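# Set the carton stably on top of the raised block

## Task

Place the carton on top of the raised block so that no part of it overhangs the block's edges and it stays there under its own support, with the robot playing no part in keeping it in place. Then release it and move the tool away.

## Robot and tools

Robot: one six-joint arm (UR12e-style) carrying a vacuum tool with four suction cups on two air channels, a and b. The tracked point is the cup point, the centre of the four cup rims. The cups point along the cup point's +z axis. In cup point axes the cups are at x = -35 and +35 mm; channel a's pair is at y = -70 mm and channel b's at y = +70 mm. The tool reaches 148 mm to either side along its y axis. Each cup is 36 mm across.

Scene frame: origin on the table surface directly under the arm base, +z up, +y to the left when facing along +x. Result poses use this frame: end_effector_position in metres, end_effector_quat_wxyz, and linear (m/s) and angular (rad/s) velocities. At long reach the printed position may be slightly off.

execute_actions(actions, pictures): actions is a list holding zero or one item. An empty list moves nothing and just reports the state. An item with "rows" is a motion: 1 to 15 rows, "steps" up to 15 (default 15), each step 1/30 s; each row is used for one step and the final row repeats to fill the remaining steps. An item with only "steps" (up to 300) is a wait, counted from the previous result, so thinking time uses some of it. pictures (true/false) controls whether camera images come back.

A row is one list of 8 numbers, each in [-1, 1]: dx, dy, dz, rx, ry, rz, suction_a, suction_b. The first six are an offset, not a pose: they describe the target relative to the cup point pose in the latest result that reported it (or, before any such result in the scene, or for later calls in the same reply, relative to where the arm stands when the action begins). The offset is expressed in the cup point's own axes, so +dz pushes along the direction the cups face. Every row in a call is measured from that same reference, not from the row before it. Scale: 1.0 equals 0.6 m for dx, dy, dz and 180 degrees for the rotation; rx, ry, rz form a single rotation vector. An all-zero offset pulls the arm back to the reference pose; it does not hold still. Suction values: +1 is full vacuum (about 75 kPa under ambient), smaller positive values give that share of it, and 0.01 or less switches the channel off. Channels keep their last value.

Each control step the commanded pose is limited to 100 mm and 16 degrees from the measured pose, and motion lags commands by roughly 0.17 s. When an action ends, the arm continues only to the last limited pose, so large moves may need several calls; check the reported pose. A "Hand target" line shows where the controller is currently heading. "pose unreachable" and HELD flag steps the clearance check changed or blocked (the base mount counts as arm).

move(target, speed, stop_force): target is one 8-number row with the same offset rules and units as above. The cup point travels a straight line to it over 0.5 to 10 s. speed is in m/s, 0.002 to 0.5, default 0.25; rotation is capped at twice that in rad/s. The path ignores obstacles, and the real motion may lag, wander or overshoot the speed, especially near full reach. stop_force, in N from 13 to 80, ends the path when the wrist sensor sees that much extra push against the direction of travel for two steps; the arm then backs up two steps and holds. It is rejected in the first 0.2 s of a scene, is unreliable on moves that rotate, and should be left out when lifting away from something you press on. Even with it, contact can peak well above the set value unless speed is near minimum. The result adds a "move:" line giving the ending (done, contact, off_target, moving, held, fault), any limits (paced = pose clipped, held = some steps blocked) and the remaining distance to target.

wait(seconds): 0 to 10 s with no new command. zoom_image(camera, region): camera is "cam_high" (fixed, 896x504) or "cam_wrist" (fisheye, 504x504); region is [x0, y0, x1, y1] in image pixels from the top-left, at most 504 by 504. read_manual(section): returns licence texts only. finished_scene(scene): pass the current scene number to end it irreversibly; a reply without a tool call also ends things.

Other result lines: joint positions and joint torques (noisy, offset, nonzero in free air); Wrist force and Wrist torque in cup point axes, pointing from a contact back into the arm, offset up to about 5.5 N, noise up to 3.4 N, saturating near 100 N ("no reading" at start is normal); suction_measured_a and suction_measured_b; part_present_a and part_present_b, which turn 1 at 0.54 and back to 0 below 0.49.

Gripping: switch a channel on and press both of its cups flat and fully onto a smooth face of the carton, away from edges, seams and holes. A channel whose cup is open steals the shared pump's flow from the other one. A good seal reads within about 0.17 of the command (0.27 with both on). Under vacuum the cups shorten, so a held part sits up to 12 mm nearer the tool. To release, set the carton down on the block first, then turn both channels off, and lift at least 15 mm. A cup sealed on the table pins the tool; switch that channel off.

Avoid: knocking or placing anything off the table, drops, slips, slams and hard presses. The arm is stiff; aiming even slightly past a firm contact can trigger a fault. A joint torque over its limit (142 N m elbow, 51.3 N m wrists, 313 N m shoulder) or any outside force of 150 N stops the arm for 10 s and cancels the rest of the call. Holding loads heats motors: MOTOR HOT warns at 70 °C and 85 °C brakes the arm for minutes. Objects may occasionally be nudged by outside pushes.

Each tool is called after "Request:" in YAML: its name, and indented under it one key for each argument.

## Session

Request:
execute_actions:
  actions: []

Scene clock: 0.00 s of 5300.00 s.
end_effector_position=(+0.6316, +0.0032, +0.4670) suction_measured_a=0.00 part_present_a=0 suction_measured_b=0.00 part_present_b=0 end_effector_quat_wxyz=(-0.001, +0.705, +0.709, -0.001) end_effector_velocity=(+0.000, -0.000, -0.000) end_effector_angular_velocity=(+0.001, +0.000, -0.004)
Joint positions: [-0.281 -1.703  1.855 -1.726 -1.57  -1.852]
Joint velocities: [-0.001  0.001 -0.     0.     0.001  0.003]
Joint torques (N m, as the arm reports them, + toward a larger angle): no reading
Wrist force (N, on the end effector, along its own x y z axes, offset not removed): no reading
Wrist torque (N m, same axes, about the end effector's origin, offset not removed): no reading
Hand target: +0.632, +0.003, +0.467; -0.001, +0.705, +0.709, -0.001

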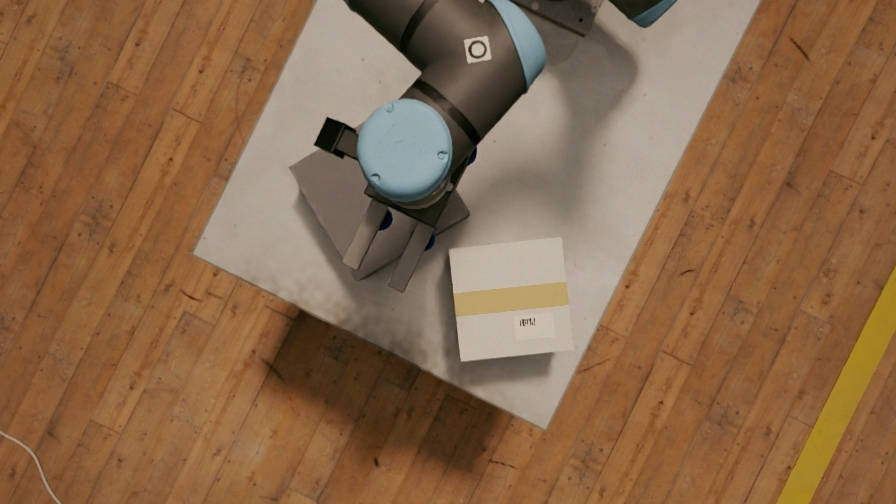

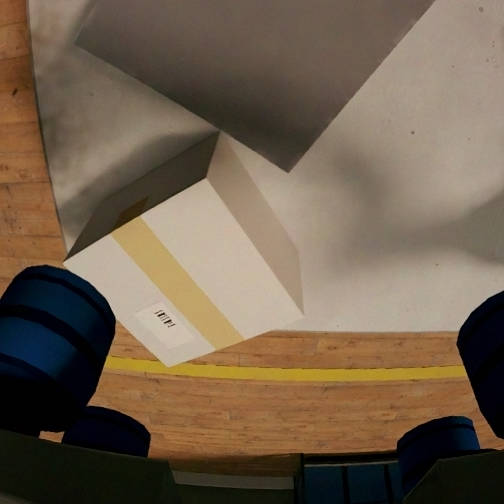

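Request:
move:
  target: [0.398,0.144,0.34,0,0,-0.178,0,0]
  speed: 0.4

Scene clock: 45.70 s of 5300.00 s.
end_effector_position=(+0.7160, +0.2422, +0.2627) suction_measured_a=0.00 part_present_a=0 suction_measured_b=0.00 part_present_b=0 end_effector_quat_wxyz=(-0.001, +0.482, +0.876, -0.000) end_effector_velocity=(+0.001, +0.001, -0.001) end_effector_angular_velocity=(-0.002, -0.000, +0.005)
Joint positions: [ 0.088 -1.377  1.898 -2.094 -1.57  -2.042]
Joint velocities: [ 0.002  0.004 -0.002 -0.002 -0.002 -0.004]
Joint torques (N m, as the arm reports them, + toward a larger angle): [ 11.34 -44.41 -56.22  -7.28  -2.85  -1.61]
Wrist force (N, on the end effector, along its own x y z axes, offset not removed): [1.7 -2.2 -1.9]
Wrist torque (N m, same axes, about the end effector's origin, offset not removed): [-0.31 -0.31 0.10]
Hand target: +0.716, +0.242, +0.263; -0.001, +0.482, +0.876, -0.000
Off the commanded pose: 0.000 m, 0 deg.
After step 90, 41.13 s passed at rest.
move: done
camera_calibration (this result's frames):
cam_wrist: T_world_to_cam=[[-0.825886, -0.563283, -0.0249834, 0.746327], [-0.470311, 0.663777, 0.581556, 0.0748721], [-0.310998, 0.492049, -0.813122, 0.450693], [0, 0, 0, 1]] pos_world=[0.791759, 0.148932, 0.341572]

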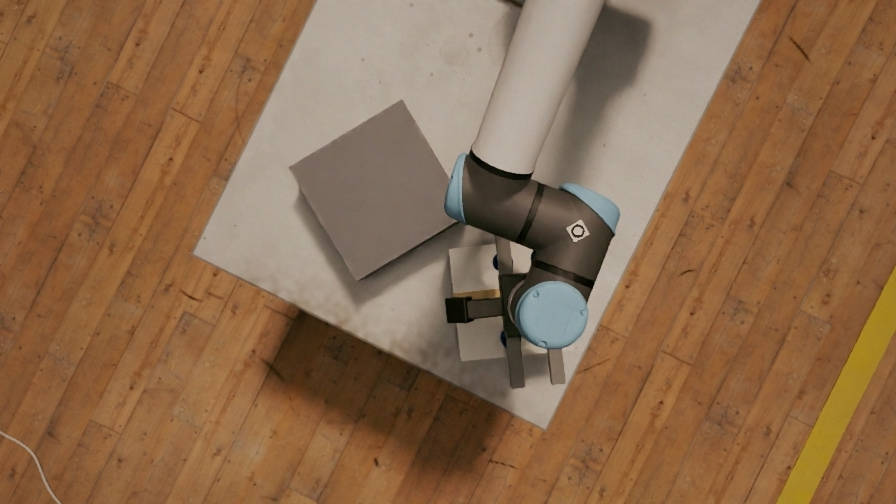

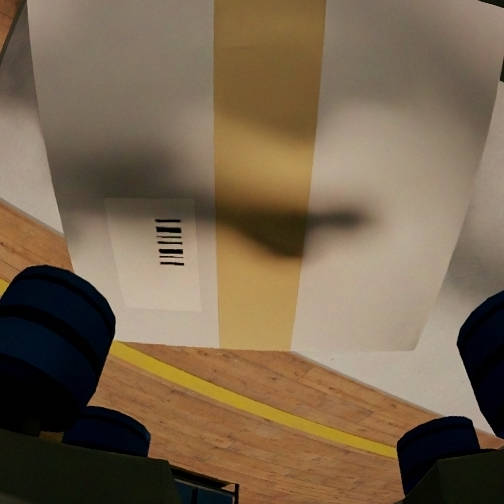

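Request:
move:
  target: [0,0,0.25,0,0,0,1,1]
  speed: 0.03
  stop_force: 20

Request:
execute_actions:
  actions:
    - {"rows":[[0,0,0,0,0,0,1,1]],"steps":15}

Scene clock: 74.17 s of 5300.00 s.
end_effector_position=(+0.7164, +0.2422, +0.1440) suction_measured_a=0.65 part_present_a=1 suction_measured_b=0.65 part_present_b=1 end_effector_quat_wxyz=(+0.000, +0.482, +0.876, +0.001) end_effector_velocity=(-0.000, +0.000, +0.000) end_effector_angular_velocity=(+0.001, -0.000, +0.000)
Joint positions: [ 0.088 -1.254  1.992 -2.314 -1.57  -2.042]
Joint velocities: [ 0.    -0.     0.    -0.     0.001 -0.   ]
Joint torques (N m, as the arm reports them, + toward a larger angle): [ -1.92 -70.2  -40.36  -5.02   0.46   0.43]
Wrist force (N, on the end effector, along its own x y z axes, offset not removed): [16.2 -19.1 -24.9]
Wrist torque (N m, same axes, about the end effector's origin, offset not removed): [-3.88 -1.66 -0.93]
Hand target: +0.716, +0.242, +0.144; +0.000, +0.482, +0.876, +0.001
Off the commanded pose: 0.031 m, 0 deg.
FORCE FAULT: contact force on the arm reached its limit, and the arm stopped for 10 seconds. The contact can be on any part of the arm, not only on its tool. The arm's remaining commands of this call were not run. The arm holds still and accepts commands again. Move the arm away from the contact; if what it grips holds it there, let go first. Pushing or pulling that hard again can fault the arm again.
After step 90, 11.23 s passed at rest.
move: fault (stop_force had ended the path)
camera_calibration (this result's frames):
cam_wrist: T_world_to_cam=[[-0.825768, -0.563334, -0.0275964, 0.74397], [-0.472092, 0.663591, 0.580325, 0.145522], [-0.308604, 0.492242, -0.813917, 0.352641], [0, 0, 0, 1]] pos_world=[0.791872, 0.148952, 0.223101]

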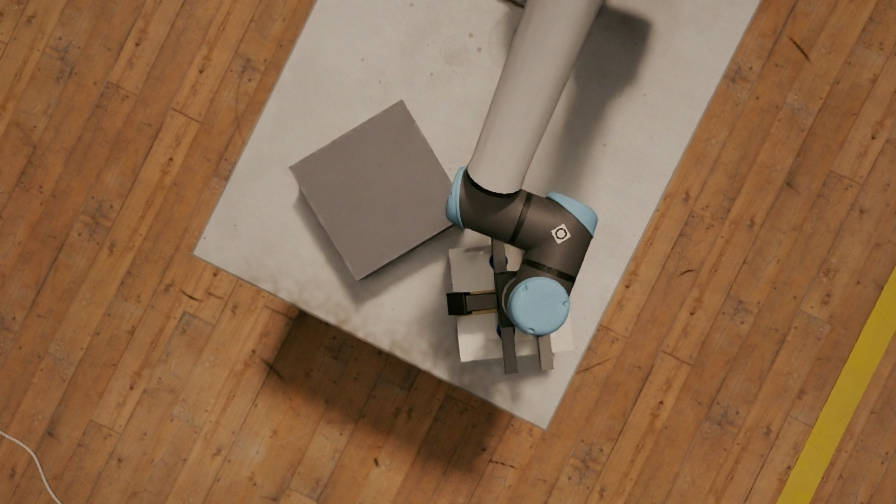

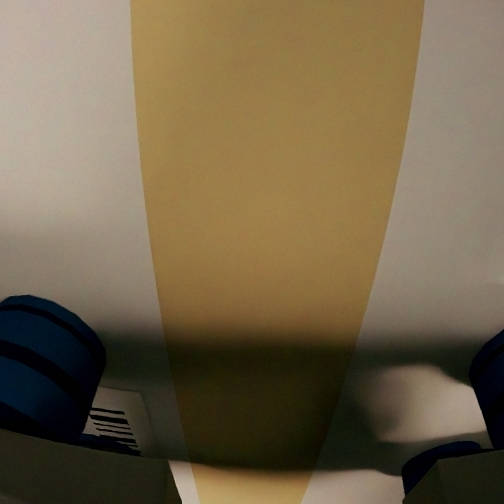

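not run: a fault stop came before this call.

Request:
move:
  target: [0,0,-0.3,0,0,0,1,1]
  speed: 0.15

Scene clock: 81.77 s of 5300.00 s.
end_effector_position=(+0.7164, +0.2423, +0.3238) suction_measured_a=0.65 part_present_a=1 suction_measured_b=0.65 part_present_b=1 end_effector_quat_wxyz=(+0.000, +0.482, +0.876, +0.001) end_effector_velocity=(-0.000, -0.001, +0.002) end_effector_angular_velocity=(-0.001, +0.001, -0.001)
Joint positions: [ 0.088 -1.425  1.836 -1.988 -1.57  -2.042]
Joint velocities: [-0.    -0.002 -0.002  0.005 -0.001  0.   ]
Joint torques (N m, as the arm reports them, + toward a larger angle): [-15.4  -98.63 -71.28  -4.64   2.28  -1.82]
Wrist force (N, on the end effector, along its own x y z axes, offset not removed): [-1.6 -3.7 18.1]
Wrist torque (N m, same axes, about the end effector's origin, offset not removed): [-0.22 0.21 0.20]
Hand target: +0.716, +0.242, +0.324; +0.000, +0.482, +0.876, +0.001
Off the commanded pose: 0.000 m, 0 deg.
move: done
camera_calibration (this result's frames):
cam_wrist: T_world_to_cam=[[-0.825788, -0.563305, -0.0276022, 0.749032], [-0.472072, 0.663607, 0.580322, 0.0411636], [-0.308581, 0.492253, -0.813919, 0.498915], [0, 0, 0, 1]] pos_world=[0.79193, 0.149025, 0.402863]

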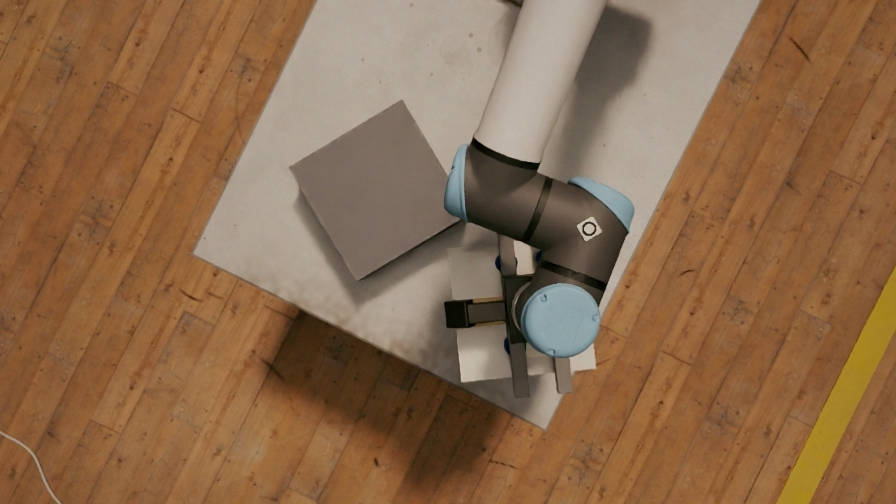

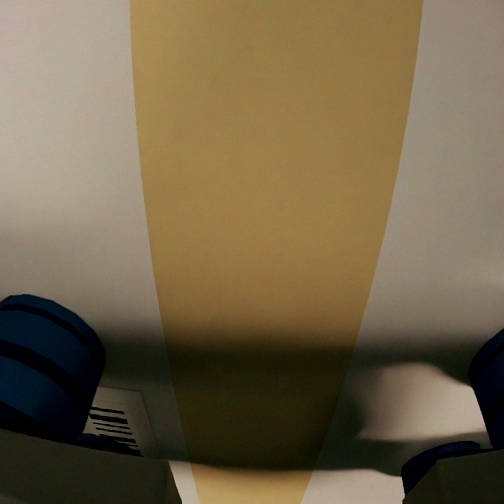

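Request:
move:
  target: [-0.414,-0.426,0,0,0,-0.139,1,1]
  speed: 0.25

Scene clock: 95.53 s of 5300.00 s.
end_effector_position=(+0.6331, -0.1042, +0.3240) suction_measured_a=0.65 part_present_a=1 suction_measured_b=0.65 part_present_b=1 end_effector_quat_wxyz=(+0.001, +0.281, +0.960, -0.000) end_effector_velocity=(-0.000, -0.002, +0.000) end_effector_angular_velocity=(-0.001, -0.000, +0.004)
Joint positions: [-0.445 -1.614  2.038 -2.    -1.568 -3.012]
Joint velocities: [-0.004 -0.    -0.     0.    -0.    -0.008]
Joint torques (N m, as the arm reports them, + toward a larger angle): [-16.06 -77.31 -52.79  -4.92   3.75  -1.81]
Wrist force (N, on the end effector, along its own x y z axes, offset not removed): [-1.9 -3.6 18.0]
Wrist torque (N m, same axes, about the end effector's origin, offset not removed): [-0.26 0.21 0.07]
Hand target: +0.633, -0.104, +0.324; +0.001, +0.281, +0.960, -0.000
Off the commanded pose: 0.001 m, 0 deg.
move: done
camera_calibration (this result's frames):
cam_wrist: T_world_to_cam=[[-0.510362, -0.859555, -0.0263984, 0.254079], [-0.708679, 0.402993, 0.579112, 0.354677], [-0.48714, 0.314265, -0.81482, 0.73868], [0, 0, 0, 1]] pos_world=[0.740865, -0.156679, 0.403201]

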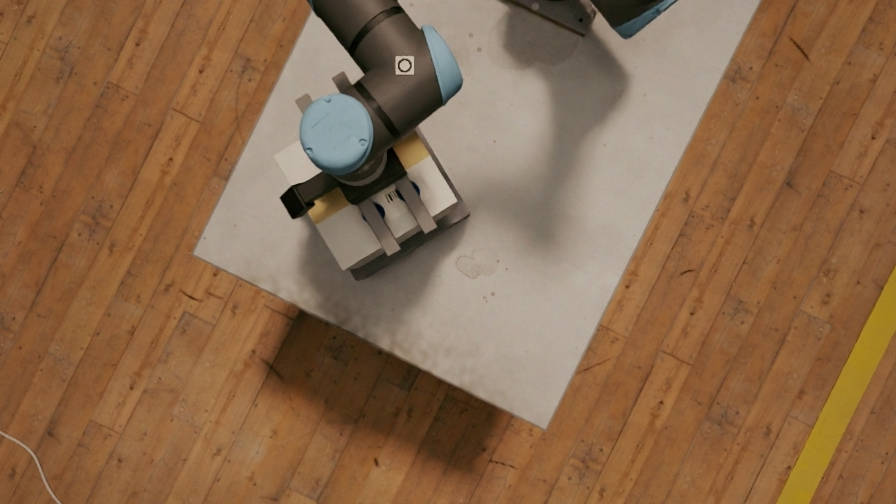

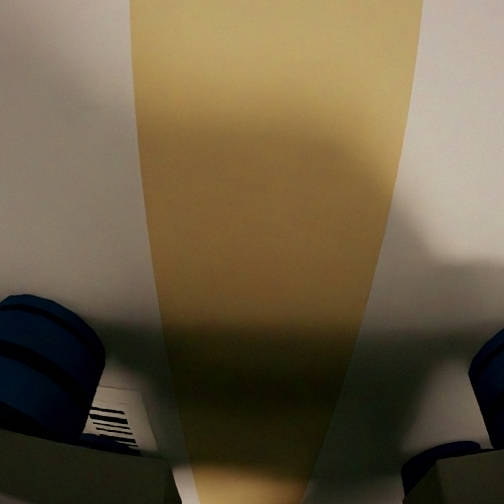

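Request:
move:
  target: [0,0,0.05,0,0,0,1,1]
  speed: 0.05

Request:
move:
  target: [0,0,0.12,0,0,0,1,1]
  speed: 0.008
  stop_force: 13

Scene clock: 107.40 s of 5300.00 s.
end_effector_position=(+0.6331, -0.1042, +0.2942) suction_measured_a=0.65 part_present_a=1 suction_measured_b=0.65 part_present_b=1 end_effector_quat_wxyz=(+0.001, +0.281, +0.960, -0.000) end_effector_velocity=(+0.000, -0.000, -0.003) end_effector_angular_velocity=(-0.000, +0.000, -0.003)
Joint positions: [-0.445 -1.59   2.072 -2.059 -1.568 -3.012]
Joint velocities: [-0.     0.002  0.003 -0.005 -0.     0.003]
Joint torques (N m, as the arm reports them, + toward a larger angle): [ 11.95 -42.43 -51.57  -9.88  -0.16   2.35]
Wrist force (N, on the end effector, along its own x y z axes, offset not removed): [0.9 -4.5 18.3]
Wrist torque (N m, same axes, about the end effector's origin, offset not removed): [-0.43 -0.25 0.09]
Hand target: +0.633, -0.104, +0.294; +0.001, +0.281, +0.960, -0.000
Off the commanded pose: 0.000 m, 0 deg.
move: done
camera_calibration (this result's frames):
cam_wrist: T_world_to_cam=[[-0.510358, -0.859554, -0.026483, 0.253295], [-0.7087, 0.402946, 0.579119, 0.371905], [-0.487112, 0.314326, -0.814813, 0.714432], [0, 0, 0, 1]] pos_world=[0.740849, -0.156702, 0.37346]

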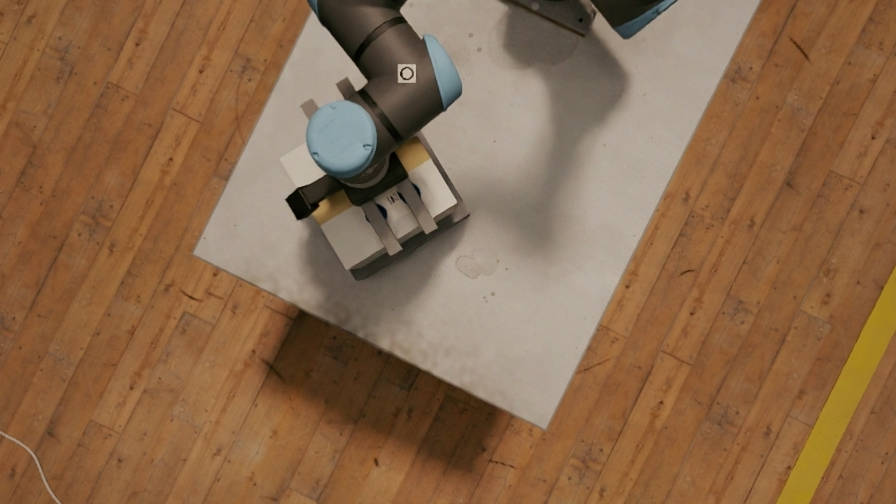

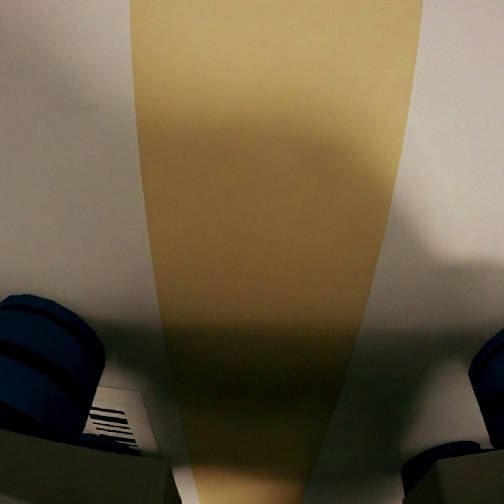

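Scene clock: 111.57 s of 5300.00 s.
end_effector_position=(+0.6331, -0.1043, +0.2639) suction_measured_a=0.65 part_present_a=1 suction_measured_b=0.65 part_present_b=1 end_effector_quat_wxyz=(+0.001, +0.281, +0.960, -0.000) end_effector_velocity=(-0.000, +0.001, +0.002) end_effector_angular_velocity=(+0.001, +0.002, +0.002)
Joint positions: [-0.445 -1.562  2.105 -2.12  -1.568 -3.011]
Joint velocities: [ 0.001 -0.002 -0.003  0.007  0.    -0.001]
Joint torques (N m, as the arm reports them, + toward a larger angle): [ 11.92 -68.27 -55.37  -1.25  -0.28   2.25]
Wrist force (N, on the end effector, along its own x y z axes, offset not removed): [3.4 -2.4 1.0]
Wrist torque (N m, same axes, about the end effector's origin, offset not removed): [-2.23 -2.03 -0.16]
Hand target: +0.633, -0.104, +0.264; +0.001, +0.281, +0.960, -0.000
Off the commanded pose: 0.042 m, 0 deg.
move: contact
camera_calibration (this result's frames):
cam_wrist: T_world_to_cam=[[-0.510348, -0.85956, -0.0264977, 0.252461], [-0.708782, 0.402978, 0.578996, 0.389598], [-0.487003, 0.314271, -0.8149, 0.689711], [0, 0, 0, 1]] pos_world=[0.740875, -0.15675, 0.343159]

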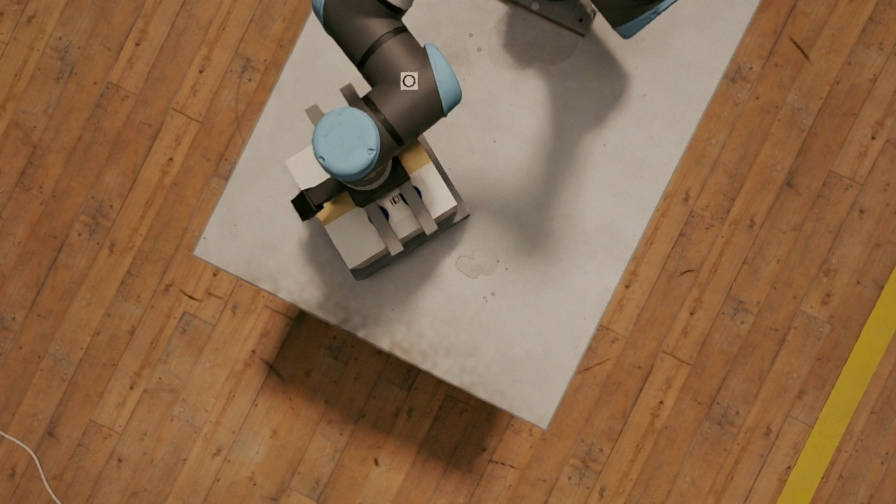

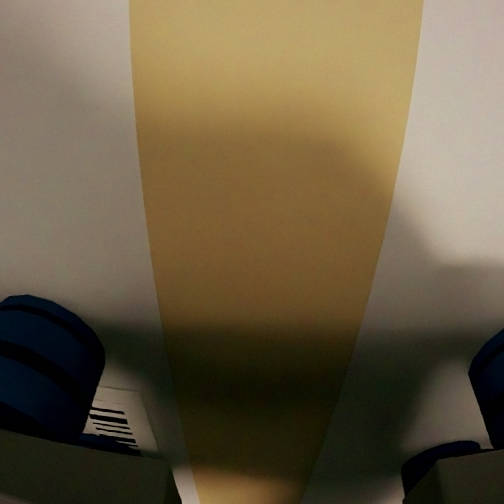

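Request:
execute_actions:
  actions:
    - {"rows":[[0,0,0,0,0,0,0,0]],"steps":15}
  pictures: false

Request:
move:
  target: [0,0,-0.35,0,0,0,0,0]
  speed: 0.2

Request:
move:
  target: [0.5,-0.3,0,0,0,0,0,0]
  speed: 0.4

Scene clock: 118.67 s of 5300.00 s.
end_effector_position=(+0.6332, -0.1043, +0.2642) suction_measured_a=0.00 part_present_a=0 suction_measured_b=0.00 part_present_b=0 end_effector_quat_wxyz=(+0.001, +0.281, +0.960, -0.000) end_effector_velocity=(-0.000, -0.001, -0.002) end_effector_angular_velocity=(+0.001, +0.002, -0.002)
Joint positions: [-0.445 -1.562  2.105 -2.12  -1.568 -3.011]
Joint velocities: [-0.001  0.002  0.001 -0.    -0.     0.001]
Joint torques (N m, as the arm reports them, + toward a larger angle): [-12.    10.21  -2.95  -1.05  -0.49  -1.53]
Wrist force (N, on the end effector, along its own x y z axes, offset not removed): [6.7 -9.6 -65.9]
Wrist torque (N m, same axes, about the end effector's origin, offset not removed): [-0.70 -0.04 0.02]
Hand target: +0.633, -0.104, +0.264; +0.001, +0.281, +0.960, -0.000
Off the commanded pose: 0.000 m, 0 deg.
Steps of this call (steps 1 to 198: nothing new was sent; steps 199 to 213: all 15 steps of this action). Readings (end_effector_position | what the end effector reports):
199: (+0.6331, -0.1043, +0.2644) | suction_measured_a=0.51 part_present_a=1 suction_measured_b=0.51 part_present_b=1
200: (+0.6331, -0.1043, +0.2644) | suction_measured_a=0.14 part_present_a=0 suction_measured_b=0.12 part_present_b=0
202: (+0.6334, -0.1044, +0.2648) | suction_measured_a=0.00 part_present_a=0 suction_measured_b=0.00 part_present_b=0
206: (+0.6334, -0.1044, +0.2647) | suction_measured_a=0.00 part_present_a=0 suction_measured_b=0.00 part_present_b=0
213: the state above

Scene clock: 120.53 s of 5300.00 s.
end_effector_position=(+0.6331, -0.1040, +0.4738) suction_measured_a=0.00 part_present_a=0 suction_measured_b=0.00 part_present_b=0 end_effector_quat_wxyz=(+0.001, +0.281, +0.960, -0.000) end_effector_velocity=(+0.000, -0.000, +0.003) end_effector_angular_velocity=(-0.000, +0.000, +0.001)
Joint positions: [-0.446 -1.689  1.832 -1.72  -1.568 -3.012]
Joint velocities: [-0.001 -0.    -0.005  0.005 -0.    -0.002]
Joint torques (N m, as the arm reports them, + toward a larger angle): [-14.38 -64.08 -61.7   -1.87   3.7   -1.77]
Wrist force (N, on the end effector, along its own x y z axes, offset not removed): [2.1 -4.8 -2.3]
Wrist torque (N m, same axes, about the end effector's origin, offset not removed): [-0.57 -0.32 0.13]
Hand target: +0.633, -0.104, +0.474; +0.001, +0.281, +0.960, -0.000
Off the commanded pose: 0.000 m, 0 deg.
move: done
camera_calibration (this result's frames):
cam_wrist: T_world_to_cam=[[-0.510341, -0.859563, -0.0265153, 0.258266], [-0.708895, 0.403031, 0.57882, 0.268205], [-0.486846, 0.314192, -0.815024, 0.86061], [0, 0, 0, 1]] pos_world=[0.740918, -0.156496, 0.553023]

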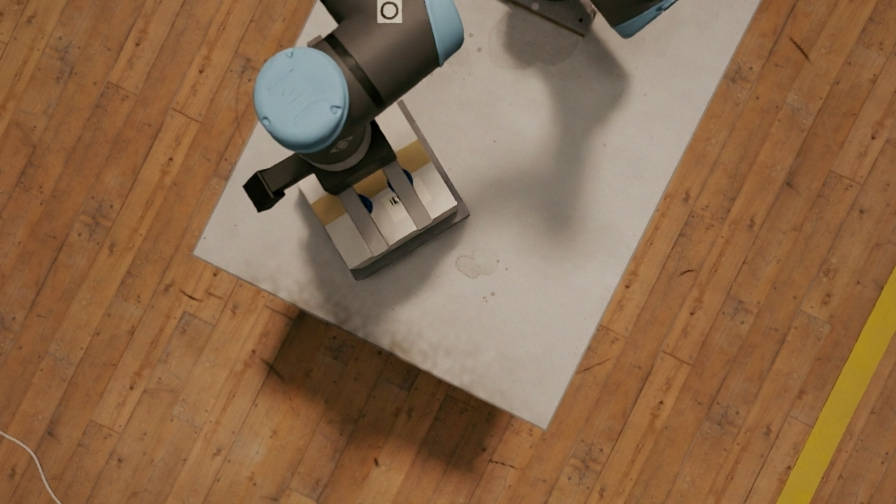

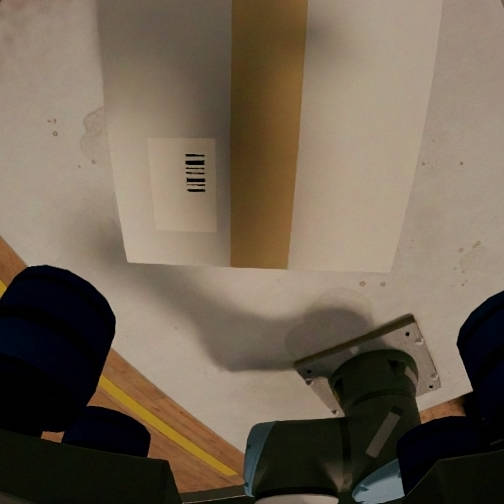

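Scene clock: 122.27 s of 5300.00 s.
end_effector_position=(+0.2837, -0.0932, +0.4739) suction_measured_a=0.00 part_present_a=0 suction_measured_b=0.00 part_present_b=0 end_effector_quat_wxyz=(+0.001, +0.281, +0.960, -0.001) end_effector_velocity=(-0.003, -0.001, +0.000) end_effector_angular_velocity=(+0.002, -0.001, -0.002)
Joint positions: [-0.957 -2.381  2.2   -1.394 -1.567 -3.523]
Joint velocities: [-0.014 -0.006  0.001  0.006  0.001 -0.012]
Joint torques (N m, as the arm reports them, + toward a larger angle): [-13.44  -5.77 -43.31  -2.46   3.58  -1.78]
Wrist force (N, on the end effector, along its own x y z axes, offset not removed): [0.2 -2.1 0.6]
Wrist torque (N m, same axes, about the end effector's origin, offset not removed): [-0.28 -0.13 0.18]
Hand target: +0.283, -0.093, +0.474; +0.001, +0.281, +0.960, -0.001
Off the commanded pose: 0.001 m, 0 deg.
move: done
camera_calibration (this result's frames):
cam_wrist: T_world_to_cam=[[-0.510477, -0.859536, -0.0247367, 0.0884231], [-0.7084, 0.404063, 0.578707, 0.0160869], [-0.487424, 0.31294, -0.81516, 0.687297], [0, 0, 0, 1]] pos_world=[0.391539, -0.14558, 0.553135]

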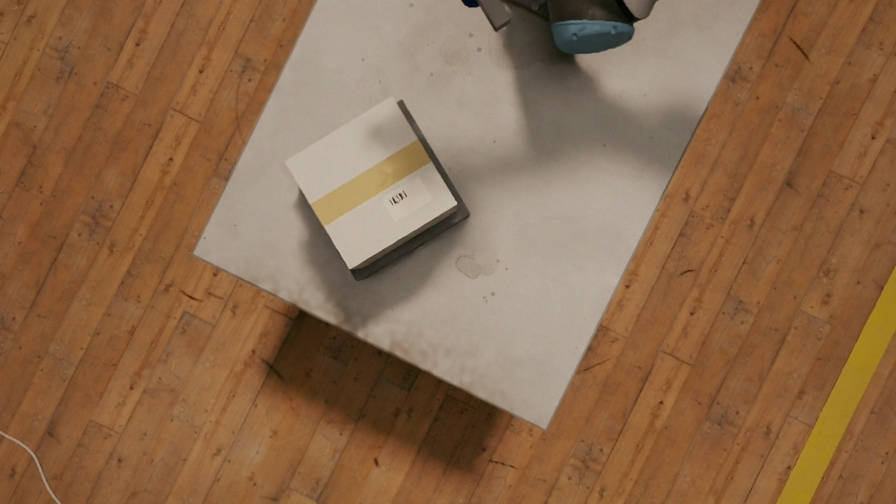

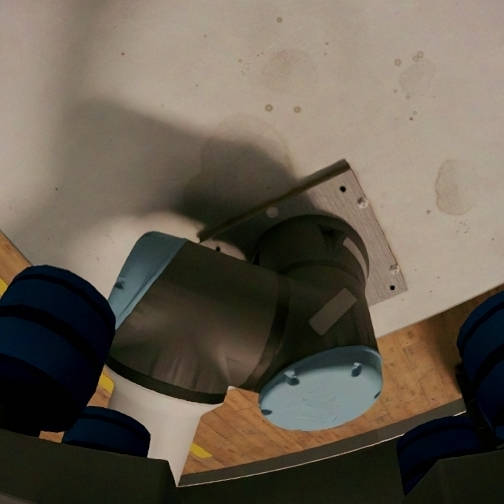

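Request:
finished_scene:
  scene: 1

The scene is finished: the task was done.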